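# Move the necktie from the basket onto the table

## Task

Remove the necktie from the basket so that the whole tie rests on the table (dropping it into place is allowed), while every other item stays in or ends up in the basket, the basket sits upright and flat on the table and is never tilted far, and both grippers have released everything and pulled away, since nothing may depend on the robot to stay where it is at the end.

## Robot and tools

Robot: two arms, left_arm and right_arm, each a six-joint arm with a two-finger gripper and a wrist camera. Bases in the scene frame: left_arm at (-0.045, +0.262, 0) m, quat_wxyz (+0.999, 0, 0, -0.047); right_arm at (+0.049, -0.290, 0) m, quat_wxyz (+1.000, 0, 0, -0.011). The names left and right are labels, not image sides.

Scene frame: origin on the table surface midway between the arms, +z up, +x away from the robot over the table, left_arm on the +y side. Gripper frame: fingers extend along its +z, close and open along its y. The reported end_effector_position is the point between the finger pads, just under 1 cm short of the tips; at long reach it can be somewhat off.

Row layout (shared by execute_actions and move): one flat list of 14 numbers covering both arms, even if only one moves: left_arm dx, dy, dz, rx, ry, rz, opening, then right_arm in the same seven slots. Each value lies in [-1, 1]. dx to rz are an offset, expressed in that gripper's own axes, from the gripper's measured pose at the start of the action (or, for move, from the pose in the latest result showing one). 1.0 equals 0.6 m for dx/dy/dz or 180 degrees for rx/ry/rz; rx, ry, rz form a single rotation vector. The opening is absolute, not an offset: +1 fully open (0.087 m), -1 closed. Optionally 12 more numbers from 0 to 1 may follow: joint stiffness scales, left_arm's six joints then right_arm's six, in Joint positions order; they persist until replaced.

execute_actions(actions): a list of up to 15 actions; each action is a list of up to 15 rows, one row per 1/30 s step. If fewer than 15 rows are given, the last one repeats to fill the action. Every row in an action is measured from that action's start pose, not from the row before. For the first action in a call the start is the pose last reported in this scene. An empty list just returns state and images.

move(target, speed, blocking): target is one 14-number row as above; each gripper travels a straight line toward its offset pose, both finishing together, lasting 0.5 to 10 s (cut off at 10 s). speed is the path's top speed in m/s, 0.002 to 0.5, default 0.25, with rotation capped at twice that in rad/s. Openings are sent as the move begins. Paths ignore obstacles and the other arm; the hand lags, may drift, and may exceed speed near full extension. Faster contact and targets set deeper past a contact push harder. blocking=false returns after 0.5 s while motion continues; until a result shows the move ended, further rows or moves are refused, so use wait or stop. The result adds a move: line with the ending (done, off_target, moving, held, fault) and limits (paced = pose clipped; held = steps blocked on the way, after which the arm may surge fast), plus each gripper's distance from target. If only one arm is named, the other finished fine.

wait(seconds): 0 to 10; lets the sim run with the last commands held, returning early if a running move ends. stop(): brakes a running move; it needs room to stop, and the fingers keep moving. zoom_image(camera, region): region [x0, y0, x1, y1] in pixels of one camera's latest image, at most 504 by 504; cameras are cam_high, cam_low, cam_roll_left, cam_roll_right, cam_left_wrist, cam_right_wrist, all 504x504. read_manual(section) only returns licence text ("licences"). finished_scene(scene) ends the current scene, passing its number, irreversibly, after the robot holds the last command; the result says if the goal was met.

Controller behaviour: each step the commanded pose is limited to 70 mm and 16 degrees from the measured pose, then damped IK drives the joints, favouring position over orientation. After an action the arm continues at most to its last clipped pose, so a distant target needs further commands. Joint friction may leave the hand up to about 31 mm off, and tiny commands may do nothing. Elbows cannot fully straighten. Hand target lines show where the controller is currently driving each gripper; a pose unreachable line means the clearance check altered or blocked that arm's command. Step readings list positions at some steps; HELD marks steps where that arm's command was held back.

Gripping: grip_measured uses the same scale as the commanded opening; the last Joint positions value is the real opening in metres. Readings may be off by around 1 mm per gripper. To hold something keep commanding below grip_measured: about 0.02 lower holds firmly, smaller margins hold gently. Pads push about 20 N at most; closing quickly can squeeze harder or even bounce open.

To keep an arm still, in a reply's first call send the offset back to where it should be, then zeros in later calls, always with its intended opening. An arm blocked by an object keeps pushing until commanded otherwise. The robot keeps executing the last command while you think.

Joint ranges (rad), base to gripper: waist -2.618 to 3.054, shoulder 0.000 to 3.142, elbow 0.000 to 3.142, wrist pitch -1.571 to 1.571, wrist yaw -1.571 to 1.571, wrist roll -2.094 to 2.094. Torque readings include offsets, scale errors and noise, and are nonzero in free air.

Motor heat: holding loads warms motors. MOTOR HOT appears at 75 °C; at 90 °C that arm halts for 10 seconds (OVER-TEMPERATURE FAULT), and at 100 °C the arm and gripper go limp and fall. FAULT lines can cut short moves, waits or actions.

Avoid: knocking or placing rigid objects off the table (failure; cloth is exempt), tipping the basket far, dropping or slipping items, slamming into things, hard pushes, and collisions or pressing between the two arms, which can end the scene. Loose objects may occasionally be nudged by an outside push.

Each tool is called as name(argument=value, ...) on one line, values as JSON.

## Session

I'll start by looking at the current state of the scene.

execute_actions(actions=[])

Scene clock: 0.00 s.
left_arm: end_effector_position=(+0.3364, +0.2186, +0.3701) grip_measured=+0.992 end_effector_quat_wxyz=(+0.715, +0.041, +0.697, -0.044) | right_arm: end_effector_position=(+0.4289, -0.2924, +0.3607) grip_measured=+0.998 end_effector_quat_wxyz=(+0.706, -0.000, +0.708, -0.001)
Joint positions: left_arm=[-0.014  1.052  1.063  0.015  0.013 -0.002  0.087] | right_arm=[ 0.009  1.038  1.047 -0.012 -0.012 -0.001  0.087]
Joint velocities: left_arm=[ 0.007 -0.002 -0.002 -0.022 -0.066 -0.051 -0.   ] | right_arm=[ 0.002 -0.002  0.002 -0.051 -0.022  0.022 -0.001]
Joint torques (N m, as the arm reports them, + toward a larger angle): no reading
Motor temperatures (°C, as the motors report them): left_arm=[27 24 24 26 26 24] | right_arm=[25 26 24 24 26 26]
Hand target (left_arm): +0.336, +0.219, +0.370; +0.715, +0.041, +0.697, -0.044
Hand target (right_arm): +0.429, -0.292, +0.361; +0.706, -0.000, +0.708, -0.001
Joint stiffness scale: left_arm=[1. 1. 1. 1. 1. 1.] | right_arm=[1. 1. 1. 1. 1. 1.]

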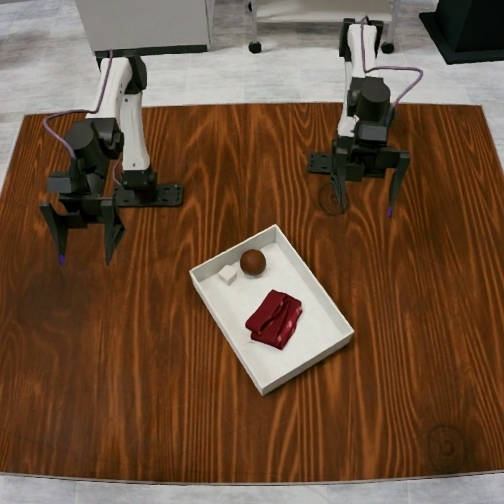

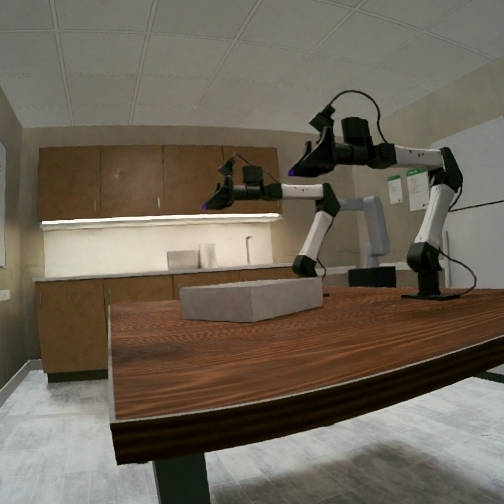

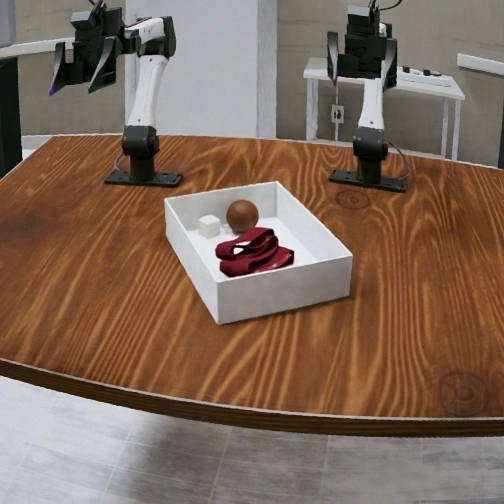

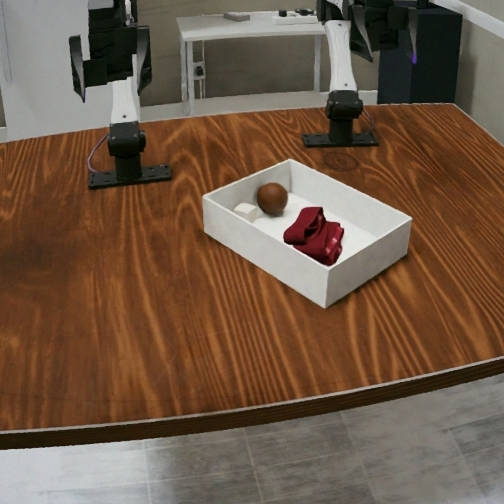

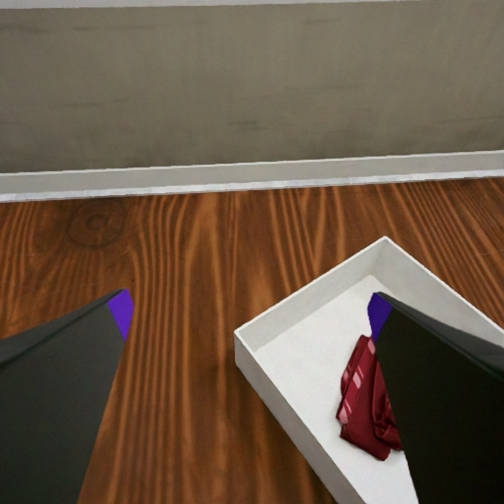

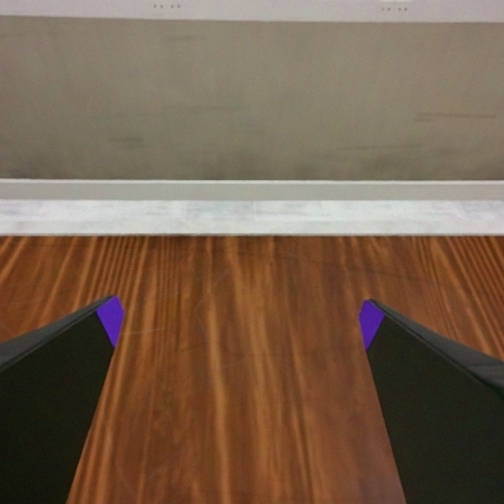

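zoom_image(camera="cam_high", region=[170, 210, 370, 410])

zoom_image(camera="cam_roll_left", region=[150, 160, 370, 340])

zoom_image(camera="cam_roll_right", region=[190, 140, 430, 320])

Region (170, 210, 370, 410) of cam_high's 504x504 image, scaled by 2.520, with more detail than that image has.

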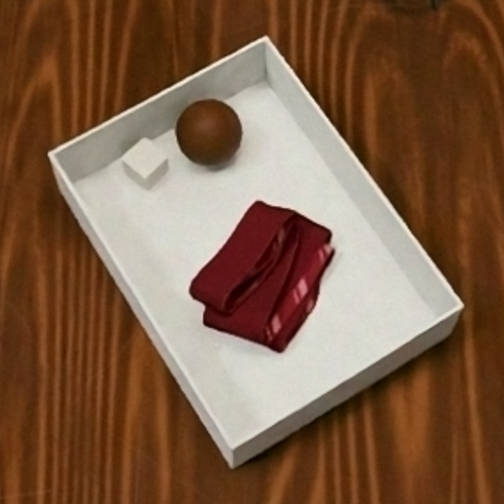

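Region (150, 160, 370, 340) of cam_roll_left's 504x504 image, scaled by 2.291, with more detail than that image has; it fills the top 412 rows of this view, and the rest is white.

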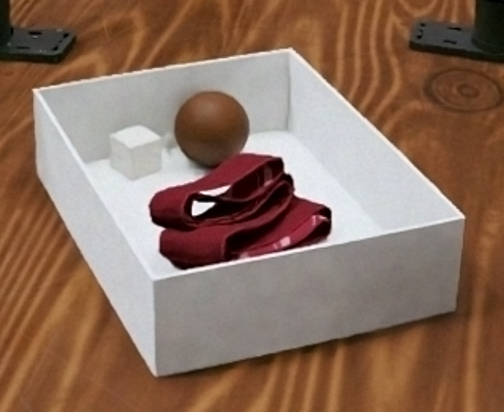

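Region (190, 140, 430, 320) of cam_roll_right's 504x504 image, scaled by 2.100, with more detail than that image has; it fills the top 378 rows of this view, and the rest is white.

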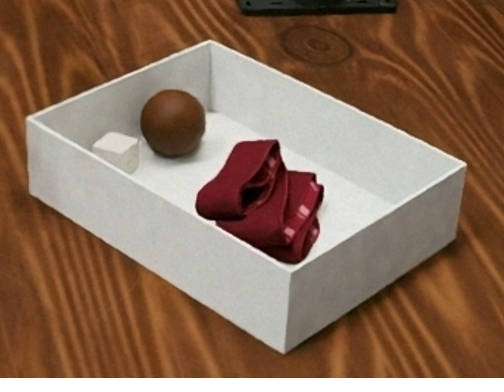

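zoom_image(camera="cam_left_wrist", region=[220, 220, 504, 504])

zoom_image(camera="cam_high", region=[230, 275, 320, 365])

zoom_image(camera="cam_roll_left", region=[200, 205, 310, 295])

zoom_image(camera="cam_roll_right", region=[270, 190, 360, 280])

Region (220, 220, 504, 504) of cam_left_wrist's 504x504 image, scaled by 1.775, with more detail than that image has.

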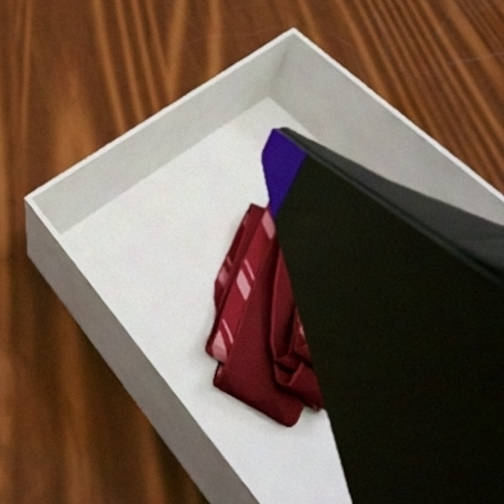

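Region (230, 275, 320, 365) of cam_high's 504x504 image, scaled by 5.600, with more detail than that image has.

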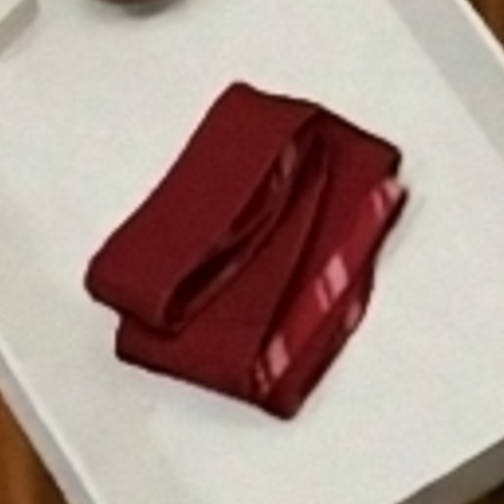

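Region (200, 205, 310, 295) of cam_roll_left's 504x504 image, scaled by 4.582, with more detail than that image has; it fills the top 412 rows of this view, and the rest is white.

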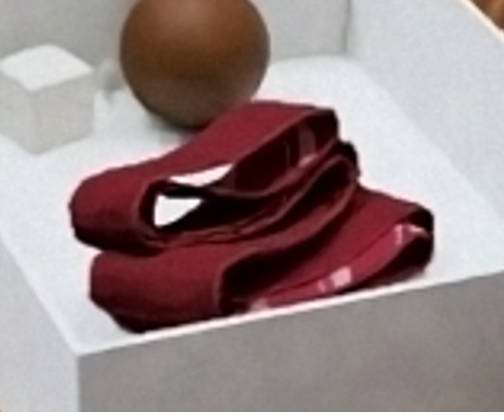

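Region (270, 190, 360, 280) of cam_roll_right's 504x504 image, scaled by 5.600, with more detail than that image has.

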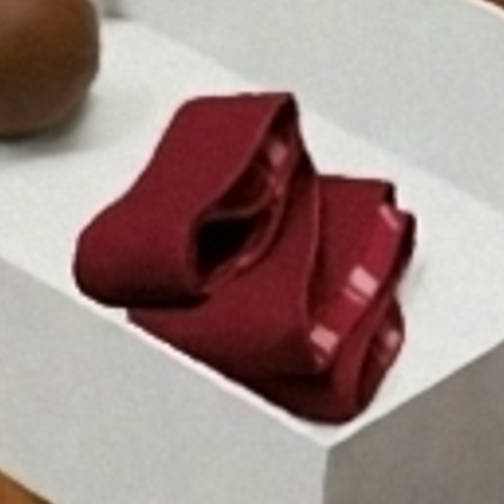

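zoom_image(camera="cam_high", region=[30, 130, 200, 280])

zoom_image(camera="cam_high", region=[290, 90, 440, 230])

Region (30, 130, 200, 280) of cam_high's 504x504 image, scaled by 2.965, with more detail than that image has; it fills the top 445 rows of this view, and the rest is white.

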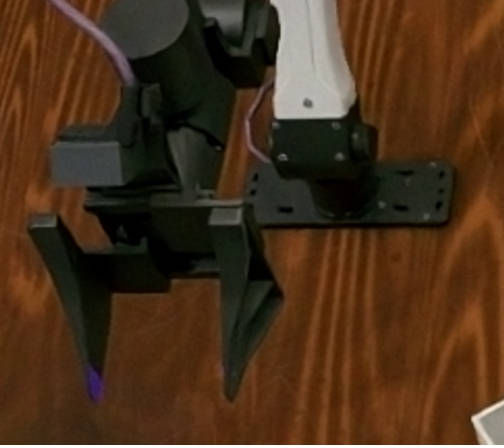

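Region (290, 90, 440, 230) of cam_high's 504x504 image, scaled by 3.360, with more detail than that image has; it fills the top 470 rows of this view, and the rest is white.

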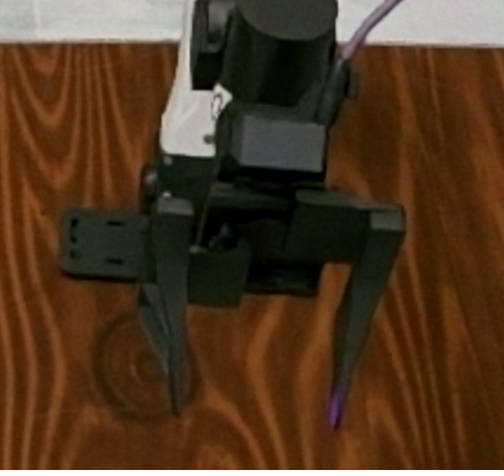

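move(target=[0.4213, -0.2530, 0.1456, 0.1136, 0.3805, 0.0757, 1, 0, 0, 0, 0, 0, 0, 1], speed=0.4)

Scene clock: 11.60 s.
left_arm: end_effector_position=(+0.4130, +0.0599, +0.1170) grip_measured=+0.992 end_effector_quat_wxyz=(+0.194, +0.241, +0.949, -0.055) | right_arm: end_effector_position=(+0.4289, -0.2924, +0.3607) grip_measured=+0.998 end_effector_quat_wxyz=(+0.706, -0.000, +0.708, -0.001)
Joint positions: left_arm=[-0.313  2.29   2.252 -1.13   0.046  0.082  0.087] | right_arm=[ 0.009  1.038  1.047 -0.012 -0.012 -0.001  0.087]
Joint velocities: left_arm=[ 0.002 -0.007 -0.002 -0.095 -0.007  0.051 -0.001] | right_arm=[ 0.012 -0.017 -0.002 -0.022 -0.081  0.007 -0.001]
Joint torques (N m, as the arm reports them, + toward a larger angle): left_arm=[ -0.81 -12.07  10.48   0.97   0.02   0.11] | right_arm=[ 0.1  -3.52  7.05  1.92  0.02 -0.05]
Motor temperatures (°C, as the motors report them): left_arm=[27 25 27 29 26 24] | right_arm=[25 26 26 28 26 26]
Hand target (left_arm): +0.411, +0.056, +0.111; +0.184, +0.247, +0.950, -0.057
Hand target (right_arm): +0.429, -0.292, +0.361; +0.706, -0.000, +0.708, -0.001
Off the commanded pose (left_arm): 0.005 m, 2 deg.
Off the commanded pose (right_arm): 0.000 m, 0 deg.
Joint stiffness scale: left_arm=[1. 1. 1. 1. 1. 1.] | right_arm=[1. 1. 1. 1. 1. 1.]
move: done

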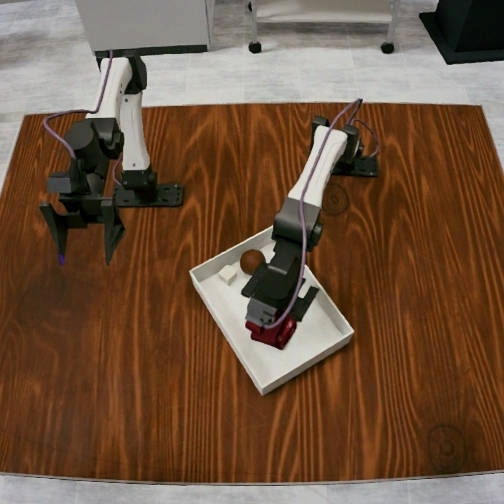

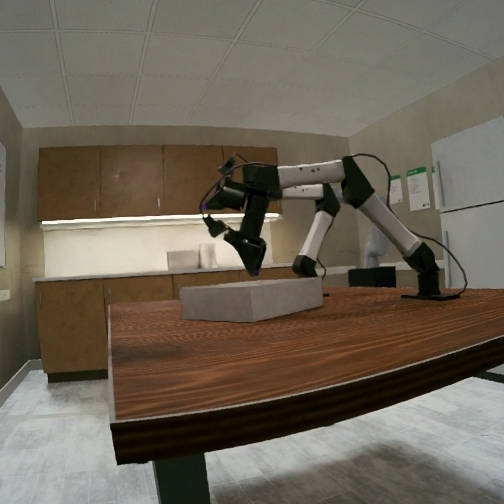

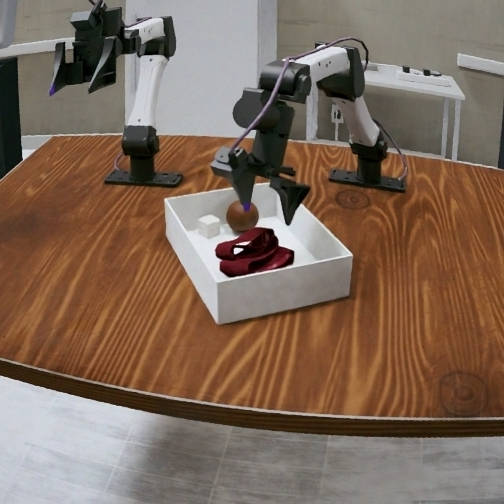

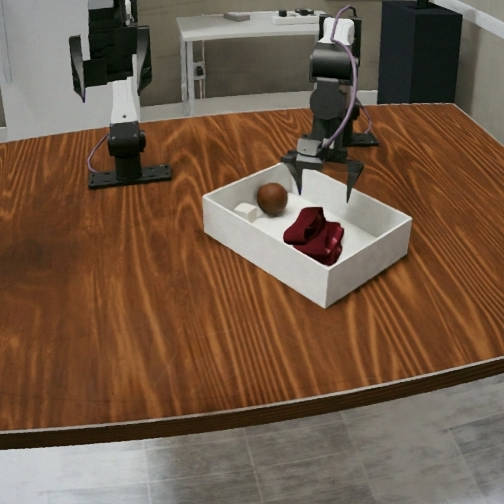

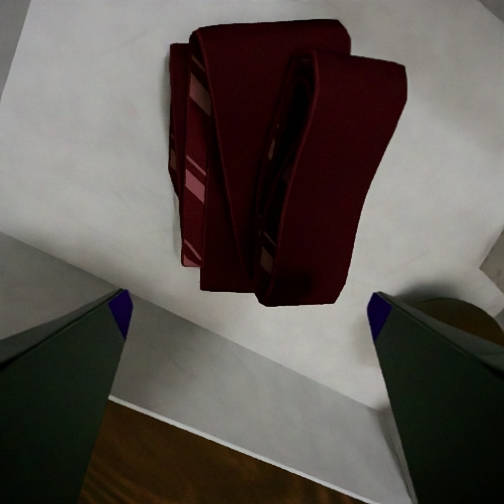

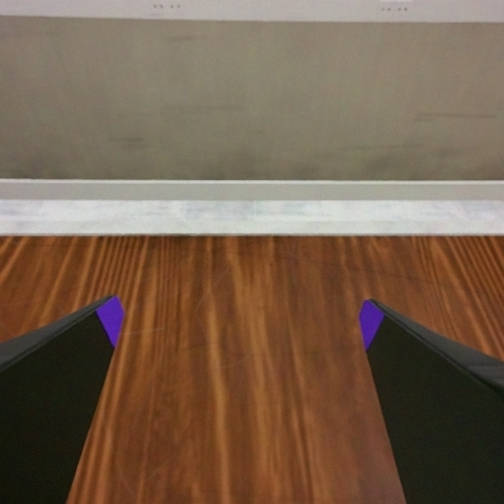

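execute_actions(actions=[[[0.0006,-0.0012,0.0016,0,0,0,1,0,0,0,0,0,0,1],[0.0024,-0.0045,0.0062,0,0,0,1,0,0,0,0,0,0,1],[0.0052,-0.0092,0.0137,0,0,0,1,0,0,0,0,0,0,1],[0.0089,-0.0145,0.0235,0,0,0,1,0,0,0,0,0,0,1],[0.0134,-0.0192,0.0352,0,0,0,1,0,0,0,0,0,0,1],[0.0182,-0.0225,0.0479,0,0,0,1,0,0,0,0,0,0,1],[0.0232,-0.0237,0.0611,0,0,0,1,0,0,0,0,0,0,1],[0.0280,-0.0237,0.0738,0,0,0,1,0,0,0,0,0,0,1],[0.0325,-0.0237,0.0855,0,0,0,1,0,0,0,0,0,0,1],[0.0362,-0.0237,0.0953,0,0,0,1,0,0,0,0,0,0,1],[0.0390,-0.0237,0.1028,0,0,0,1,0,0,0,0,0,0,1],[0.0408,-0.0237,0.1074,0,0,0,1,0,0,0,0,0,0,1],[0.0414,-0.0237,0.1090,0,0,0,1,0,0,0,0,0,0,1]]])

execute_actions(actions=[])

Scene clock: 13.70 s.
left_arm: end_effector_position=(+0.3949, +0.0538, +0.0513) grip_measured=+0.992 end_effector_quat_wxyz=(+0.165, +0.244, +0.954, -0.052) | right_arm: end_effector_position=(+0.4289, -0.2924, +0.3607) grip_measured=+0.998 end_effector_quat_wxyz=(+0.706, -0.000, +0.708, -0.001)
Joint positions: left_arm=[-0.338  2.268  1.966 -0.922  0.043  0.061  0.087] | right_arm=[ 0.009  1.038  1.047 -0.012 -0.012 -0.001  0.087]
Joint velocities: left_arm=[-0.012 -0.002 -0.115  0.242 -0.022 -0.066 -0.   ] | right_arm=[ 0.002  0.007 -0.002 -0.007 -0.095 -0.022 -0.001]
Joint torques (N m, as the arm reports them, + toward a larger angle): left_arm=[ -0.6  -13.35   8.06   1.25  -0.17   0.  ] | right_arm=[ 0.11 -3.51  7.05  1.93  0.02 -0.05]
Motor temperatures (°C, as the motors report them): left_arm=[27 26 27 29 26 24] | right_arm=[25 26 27 29 26 26]
Hand target (left_arm): +0.407, +0.047, +0.048; +0.192, +0.241, +0.950, -0.055
Hand target (right_arm): +0.429, -0.292, +0.361; +0.706, -0.000, +0.708, -0.001
Off the commanded pose (left_arm): 0.016 m, 3 deg.
Off the commanded pose (right_arm): 0.000 m, 0 deg.
Joint stiffness scale: left_arm=[1. 1. 1. 1. 1. 1.] | right_arm=[1. 1. 1. 1. 1. 1.]
Step readings (end_effector_position):
0: left_arm (+0.4127, +0.0600, +0.1169) | right_arm (+0.4289, -0.2924, +0.3607)
1: left_arm (+0.4127, +0.0600, +0.1169) | right_arm (+0.4289, -0.2924, +0.3607)
2: left_arm (+0.4128, +0.0600, +0.1170) | right_arm (+0.4289, -0.2924, +0.3607)
4: left_arm (+0.4134, +0.0593, +0.1145) | right_arm (+0.4289, -0.2924, +0.3607)
8: left_arm (+0.4054, +0.0558, +0.0920) | right_arm (+0.4289, -0.2924, +0.3607)
15: end_effector_position above

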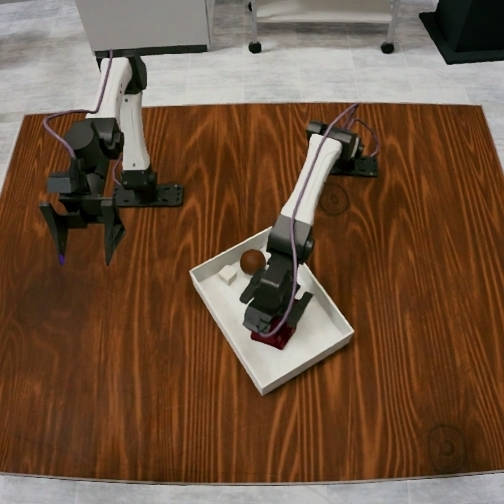

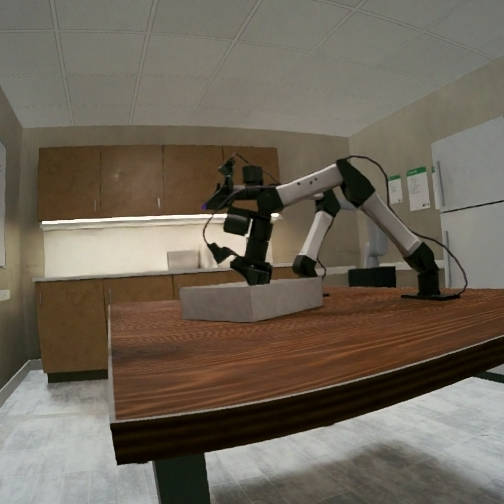

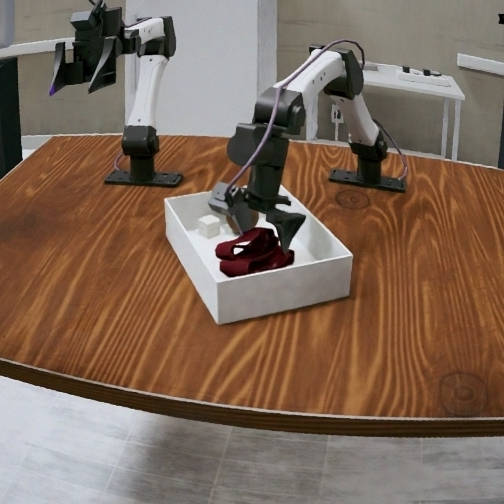

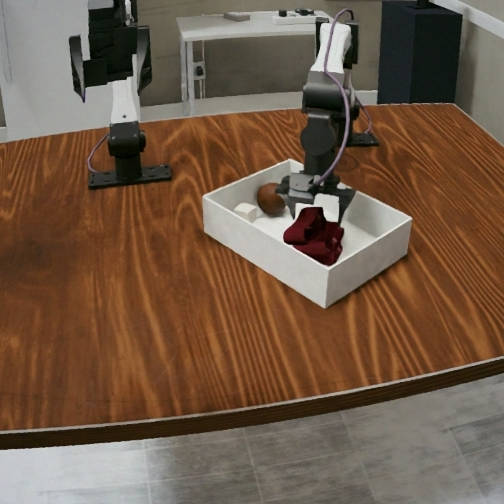

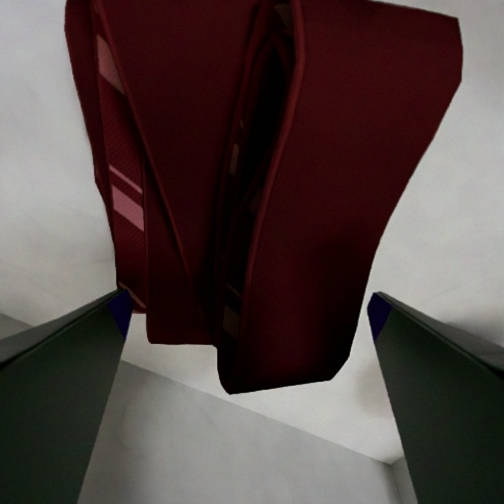

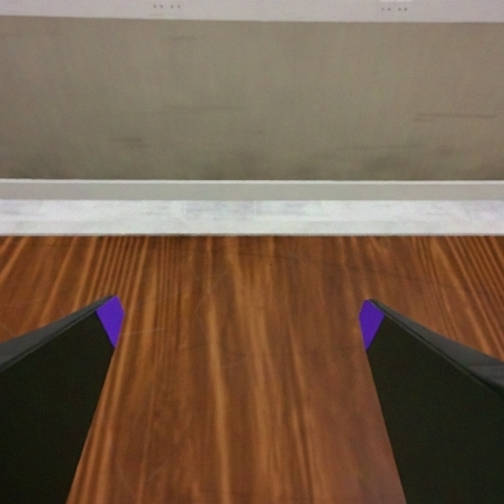

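Scene clock: 13.70 s.
left_arm: end_effector_position=(+0.3949, +0.0538, +0.0513) grip_measured=+0.992 end_effector_quat_wxyz=(+0.165, +0.244, +0.954, -0.052) | right_arm: end_effector_position=(+0.4289, -0.2924, +0.3607) grip_measured=+0.998 end_effector_quat_wxyz=(+0.706, -0.000, +0.708, -0.001)
Joint positions: left_arm=[-0.338  2.268  1.966 -0.922  0.043  0.061  0.087] | right_arm=[ 0.009  1.038  1.047 -0.012 -0.012 -0.001  0.087]
Joint velocities: left_arm=[-0.012 -0.002 -0.115  0.242 -0.022 -0.066 -0.   ] | right_arm=[ 0.002  0.007 -0.002 -0.007 -0.095 -0.022 -0.001]
Joint torques (N m, as the arm reports them, + toward a larger angle): left_arm=[ -0.6  -13.35   8.06   1.25  -0.17   0.  ] | right_arm=[ 0.11 -3.51  7.05  1.93  0.02 -0.05]
Motor temperatures (°C, as the motors report them): left_arm=[27 26 27 29 26 24] | right_arm=[25 26 27 29 26 26]
Hand target (left_arm): +0.407, +0.047, +0.048; +0.192, +0.241, +0.950, -0.055
Hand target (right_arm): +0.429, -0.292, +0.361; +0.706, -0.000, +0.708, -0.001
Off the commanded pose (left_arm): 0.016 m, 3 deg.
Off the commanded pose (right_arm): 0.000 m, 0 deg.
Joint stiffness scale: left_arm=[1. 1. 1. 1. 1. 1.] | right_arm=[1. 1. 1. 1. 1. 1.]

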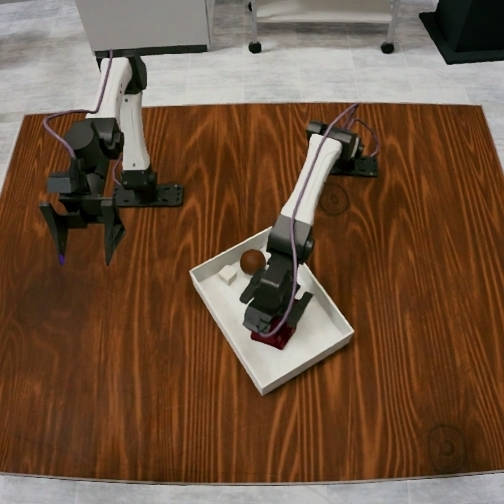

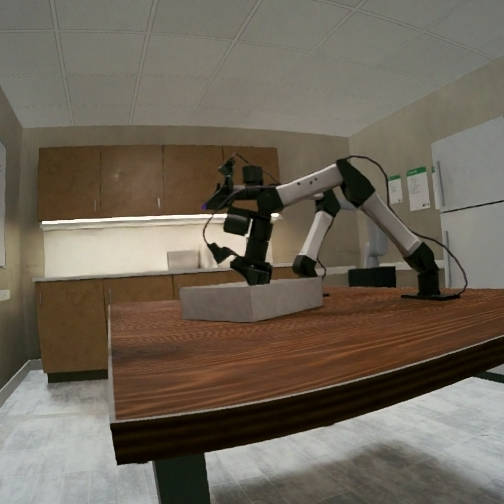

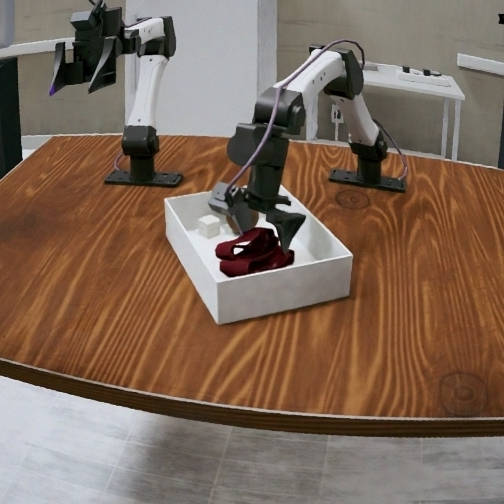

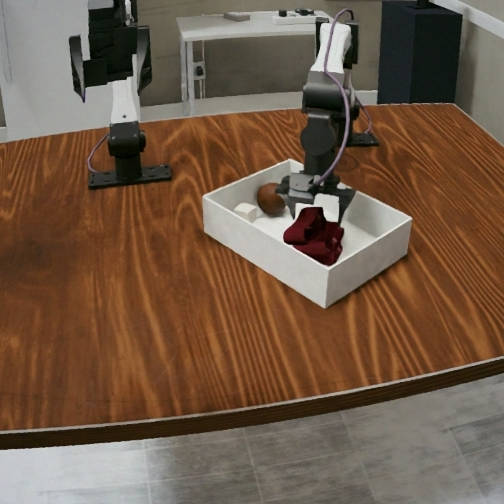

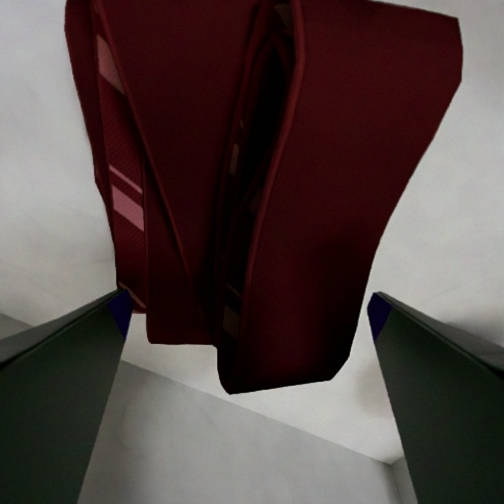

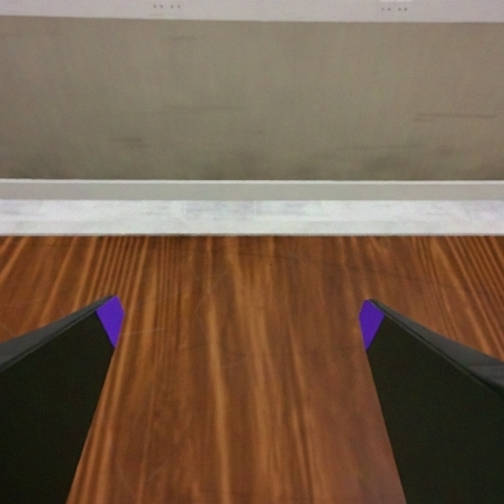

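execute_actions(actions=[])

Scene clock: 13.77 s.
left_arm: end_effector_position=(+0.3991, +0.0518, +0.0517) grip_measured=+0.992 end_effector_quat_wxyz=(+0.174, +0.243, +0.953, -0.054) | right_arm: end_effector_position=(+0.4289, -0.2924, +0.3607) grip_measured=+0.998 end_effector_quat_wxyz=(+0.706, -0.000, +0.708, -0.001)
Joint positions: left_arm=[-0.338  2.268  1.964 -0.902  0.043  0.061  0.087] | right_arm=[ 0.009  1.038  1.047 -0.012 -0.012 -0.001  0.087]
Joint velocities: left_arm=[-0.007 -0.007 -0.007  0.33  -0.037 -0.051  0.001] | right_arm=[-0.007  0.002 -0.002 -0.066  0.066 -0.022 -0.001]
Joint torques (N m, as the arm reports them, + toward a larger angle): left_arm=[ -0.61 -13.44   7.46   1.14  -0.16   0.02] | right_arm=[ 0.07 -3.52  7.06  1.93  0.02 -0.05]
Motor temperatures (°C, as the motors report them): left_arm=[27 26 27 29 26 24] | right_arm=[25 26 27 29 26 26]
Hand target (left_arm): +0.407, +0.047, +0.048; +0.192, +0.241, +0.950, -0.055
Hand target (right_arm): +0.429, -0.292, +0.361; +0.706, -0.000, +0.708, -0.001
Off the commanded pose (left_arm): 0.012 m, 2 deg.
Off the commanded pose (right_arm): 0.000 m, 0 deg.
Joint stiffness scale: left_arm=[1. 1. 1. 1. 1. 1.] | right_arm=[1. 1. 1. 1. 1. 1.]

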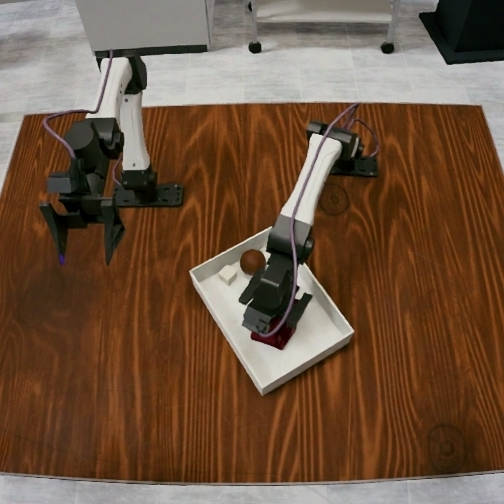

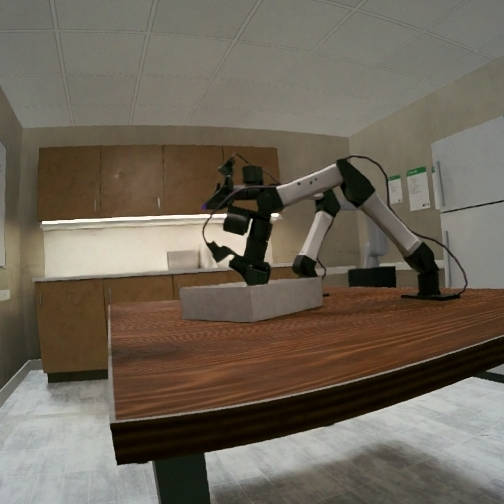

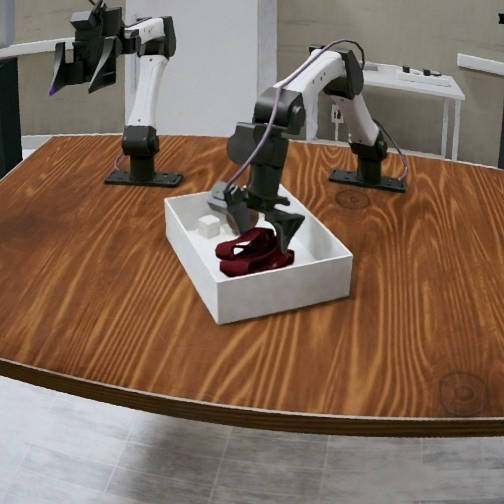

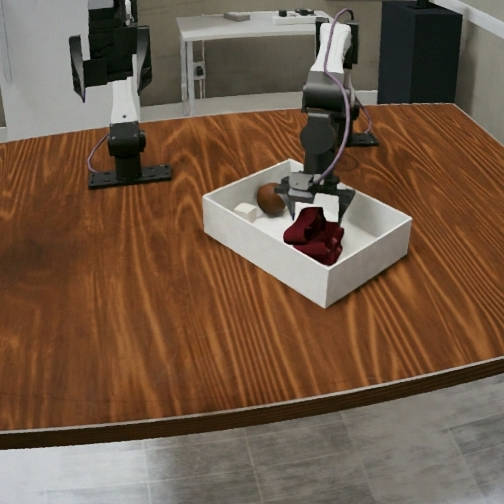

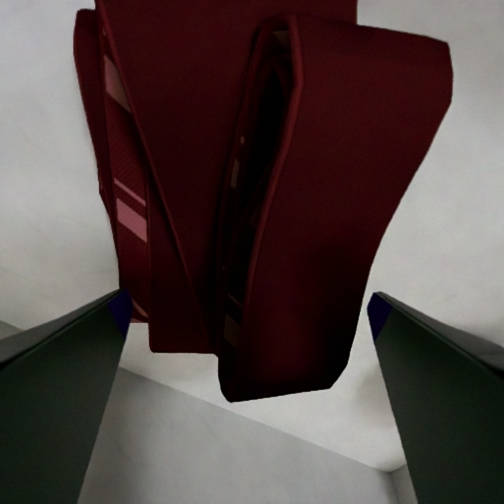

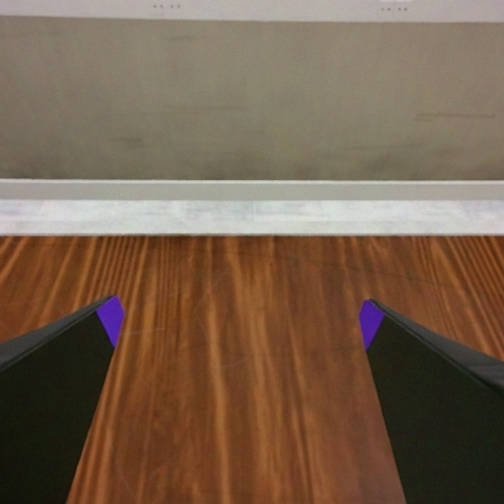

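zoom_image(camera="cam_roll_right", region=[250, 160, 380, 290])

zoom_image(camera="cam_roll_left", region=[195, 170, 325, 300])

execute_actions(actions=[])

Region (250, 160, 380, 290) of cam_roll_right's 504x504 image, scaled by 3.877, with more detail than that image has.

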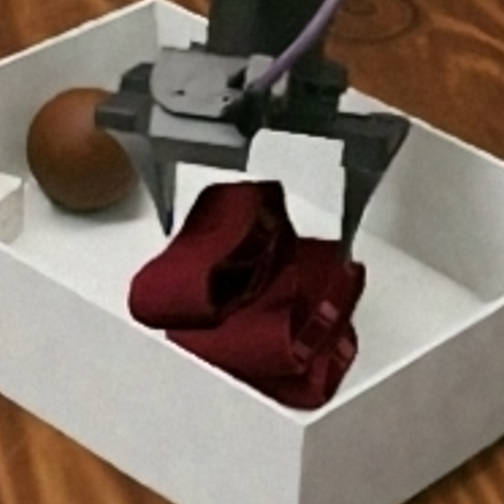

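Region (195, 170, 325, 300) of cam_roll_left's 504x504 image, scaled by 3.877, with more detail than that image has.

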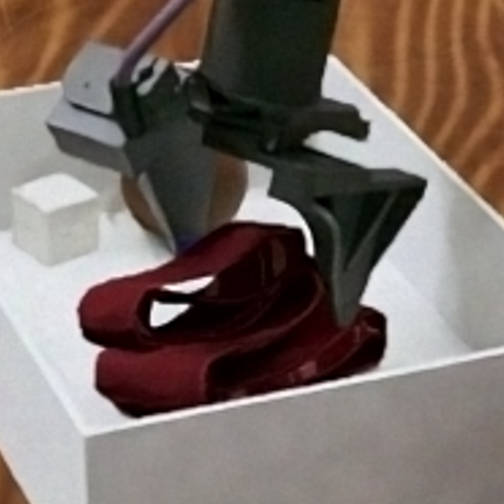

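Scene clock: 13.93 s.
left_arm: end_effector_position=(+0.4064, +0.0485, +0.0535) grip_measured=+0.992 end_effector_quat_wxyz=(+0.190, +0.242, +0.950, -0.057) | right_arm: end_effector_position=(+0.4289, -0.2924, +0.3607) grip_measured=+0.998 end_effector_quat_wxyz=(+0.706, -0.000, +0.708, -0.001)
Joint positions: left_arm=[-0.338  2.268  1.964 -0.869  0.043  0.059  0.087] | right_arm=[ 0.009  1.038  1.047 -0.012 -0.012 -0.001  0.087]
Joint velocities: left_arm=[ 0.007 -0.017 -0.002  0.154 -0.11  -0.007  0.   ] | right_arm=[-0.002 -0.017 -0.002 -0.007 -0.007 -0.007  0.   ]
Joint torques (N m, as the arm reports them, + toward a larger angle): left_arm=[ -0.63 -13.42   7.58   1.15  -0.16   0.  ] | right_arm=[ 0.1  -3.51  7.07  1.93  0.03 -0.05]
Motor temperatures (°C, as the motors report them): left_arm=[27 26 27 29 26 24] | right_arm=[25 26 27 29 26 26]
Hand target (left_arm): +0.407, +0.047, +0.048; +0.192, +0.241, +0.950, -0.055
Hand target (right_arm): +0.429, -0.292, +0.361; +0.706, -0.000, +0.708, -0.001
Off the commanded pose (left_arm): 0.007 m, 1 deg.
Off the commanded pose (right_arm): 0.000 m, 0 deg.
Joint stiffness scale: left_arm=[1. 1. 1. 1. 1. 1.] | right_arm=[1. 1. 1. 1. 1. 1.]

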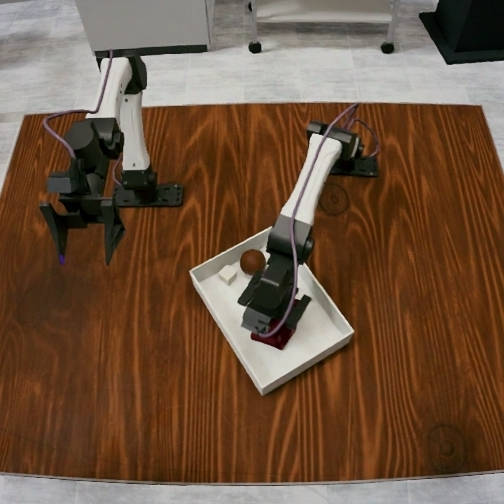

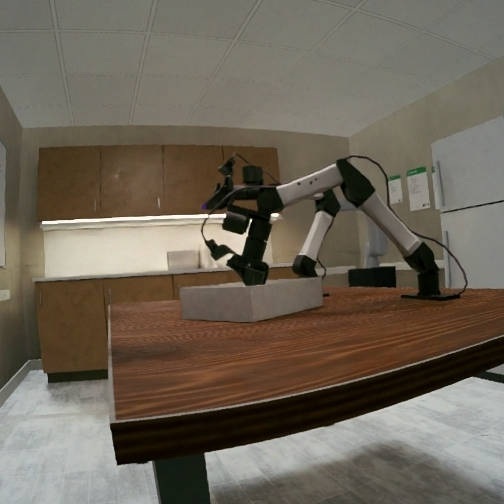

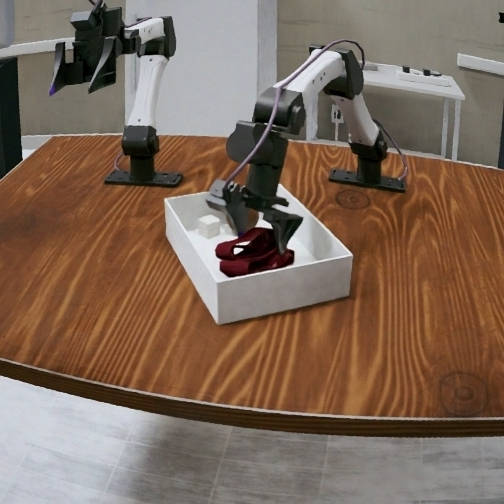

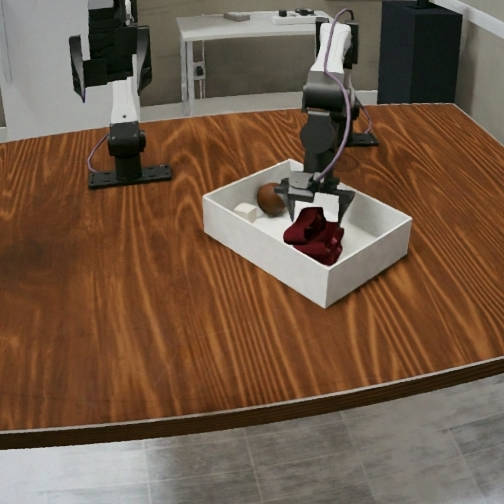

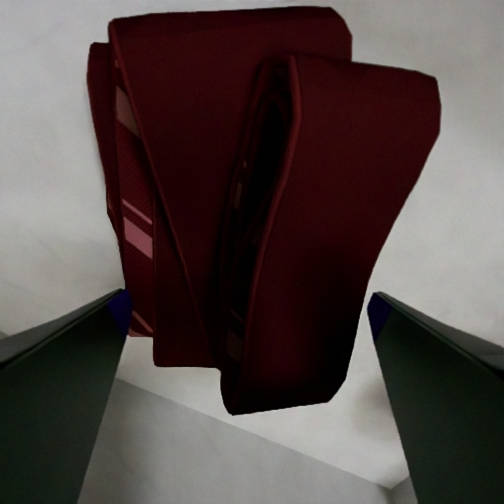

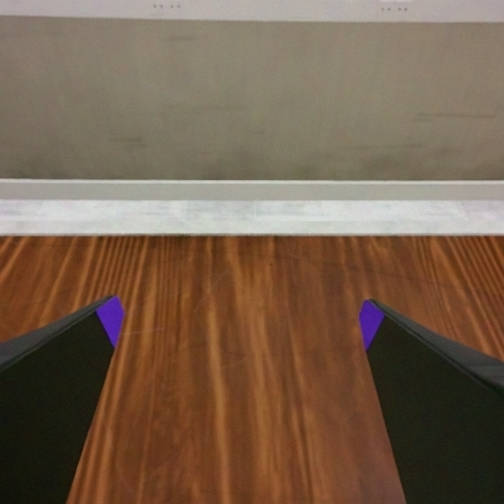

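execute_actions(actions=[[[0.0011,0,0.0026,0,0.001,0,1,0,0,0,0,0,0,1],[0.004,0.0002,0.0096,0,0.0037,0,1,0,0,0,0,0,0,1],[0.0077,0.0003,0.0181,0,0.0071,0,1,0,0,0,0,0,0,1],[0.0106,0.0005,0.0251,0,0.0098,0,1,0,0,0,0,0,0,1],[0.0117,0.0005,0.0277,0,0.0108,0,1,0,0,0,0,0,0,1],[0.0111,0.0019,0.0280,-0.0002,0.0106,-0.0005,1,0,0,0,0,0,0,1],[0.0094,0.0058,0.0287,-0.0008,0.0100,-0.0019,1,0,0,0,0,0,0,1],[0.0069,0.0115,0.0297,-0.0016,0.0092,-0.0039,1,0,0,0,0,0,0,1],[0.0042,0.0178,0.0309,-0.0026,0.0084,-0.0061,1,0,0,0,0,0,0,1],[0.0017,0.0235,0.0319,-0.0034,0.0076,-0.0081,1,0,0,0,0,0,0,1],[0.0,0.0274,0.0326,-0.0040,0.0070,-0.0095,1,0,0,0,0,0,0,1],[-0.0006,0.0288,0.0329,-0.0042,0.0068,-0.0100,1,0,0,0,0,0,0,1]]])

Scene clock: 16.40 s.
left_arm: end_effector_position=(+0.4181, +0.0562, +0.0399) grip_measured=+0.992 end_effector_quat_wxyz=(+0.186, +0.231, +0.953, -0.054) | right_arm: end_effector_position=(+0.4289, -0.2924, +0.3607) grip_measured=+0.998 end_effector_quat_wxyz=(+0.706, -0.000, +0.708, -0.001)
Joint positions: left_arm=[-0.315  2.318  1.997 -0.861  0.043  0.059  0.087] | right_arm=[ 0.009  1.038  1.047 -0.012 -0.012 -0.001  0.087]
Joint velocities: left_arm=[ 0.1    0.017  0.046  0.007 -0.051 -0.022  0.001] | right_arm=[-0.007 -0.002 -0.012  0.007 -0.007  0.022  0.001]
Joint torques (N m, as the arm reports them, + toward a larger angle): left_arm=[ -0.06 -12.55  10.92   0.97  -0.11   0.06] | right_arm=[ 0.09 -3.51  7.05  1.93  0.02 -0.05]
Motor temperatures (°C, as the motors report them): left_arm=[27 28 27 29 26 24] | right_arm=[25 26 27 29 26 26]
Hand target (left_arm): +0.421, +0.060, +0.035; +0.181, +0.227, +0.956, -0.051
Hand target (right_arm): +0.429, -0.292, +0.361; +0.706, -0.000, +0.708, -0.001
Off the commanded pose (left_arm): 0.007 m, 1 deg.
Off the commanded pose (right_arm): 0.000 m, 0 deg.
Joint stiffness scale: left_arm=[1. 1. 1. 1. 1. 1.] | right_arm=[1. 1. 1. 1. 1. 1.]
Step readings (end_effector_position):
0: left_arm (+0.4092, +0.0472, +0.0543) | right_arm (+0.4289, -0.2924, +0.3607)
1: left_arm (+0.4092, +0.0472, +0.0543) | right_arm (+0.4289, -0.2924, +0.3607)
2: left_arm (+0.4092, +0.0472, +0.0543) | right_arm (+0.4289, -0.2924, +0.3607)
4: left_arm (+0.4090, +0.0472, +0.0537) | right_arm (+0.4289, -0.2924, +0.3607)
8: left_arm (+0.4083, +0.0475, +0.0478) | right_arm (+0.4289, -0.2924, +0.3607)
15: end_effector_position above

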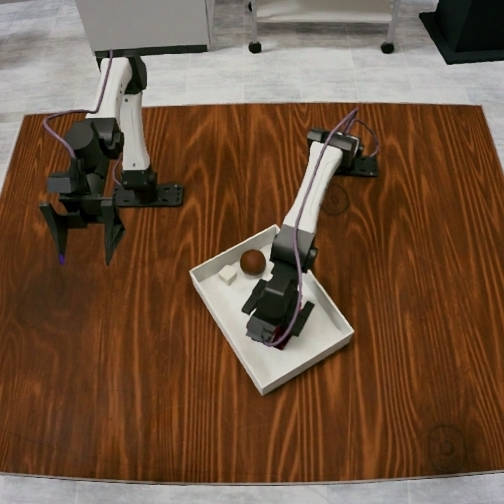

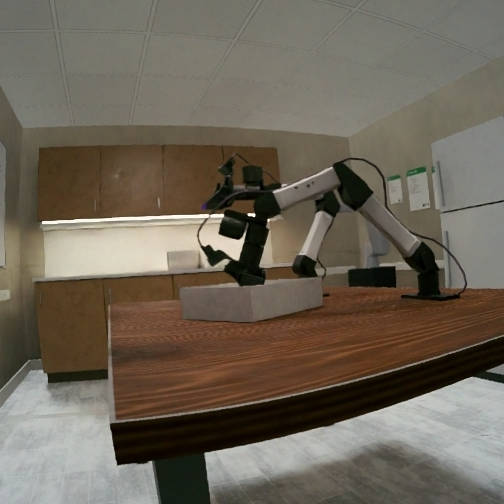

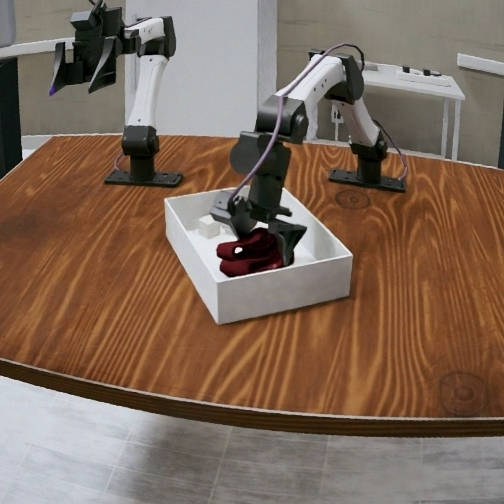

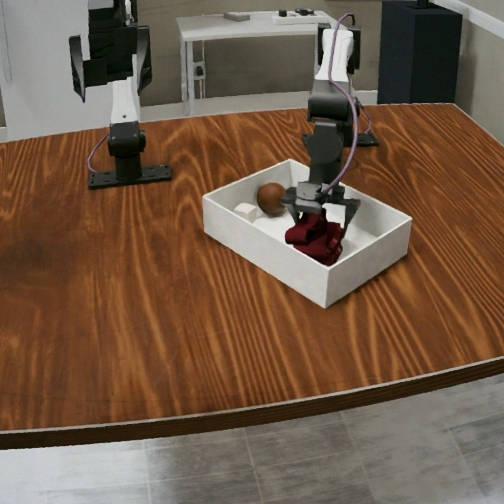

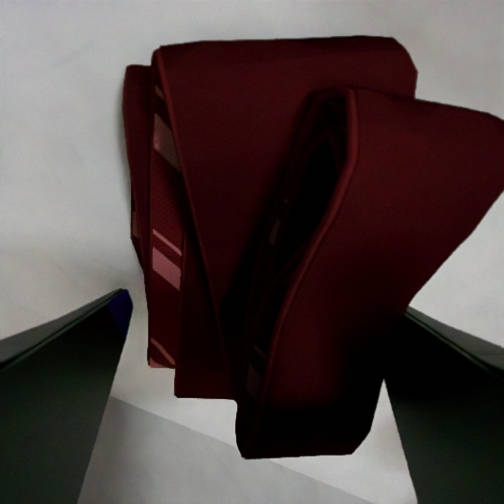

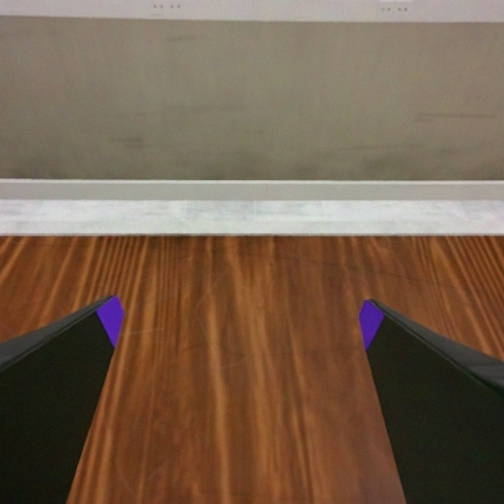

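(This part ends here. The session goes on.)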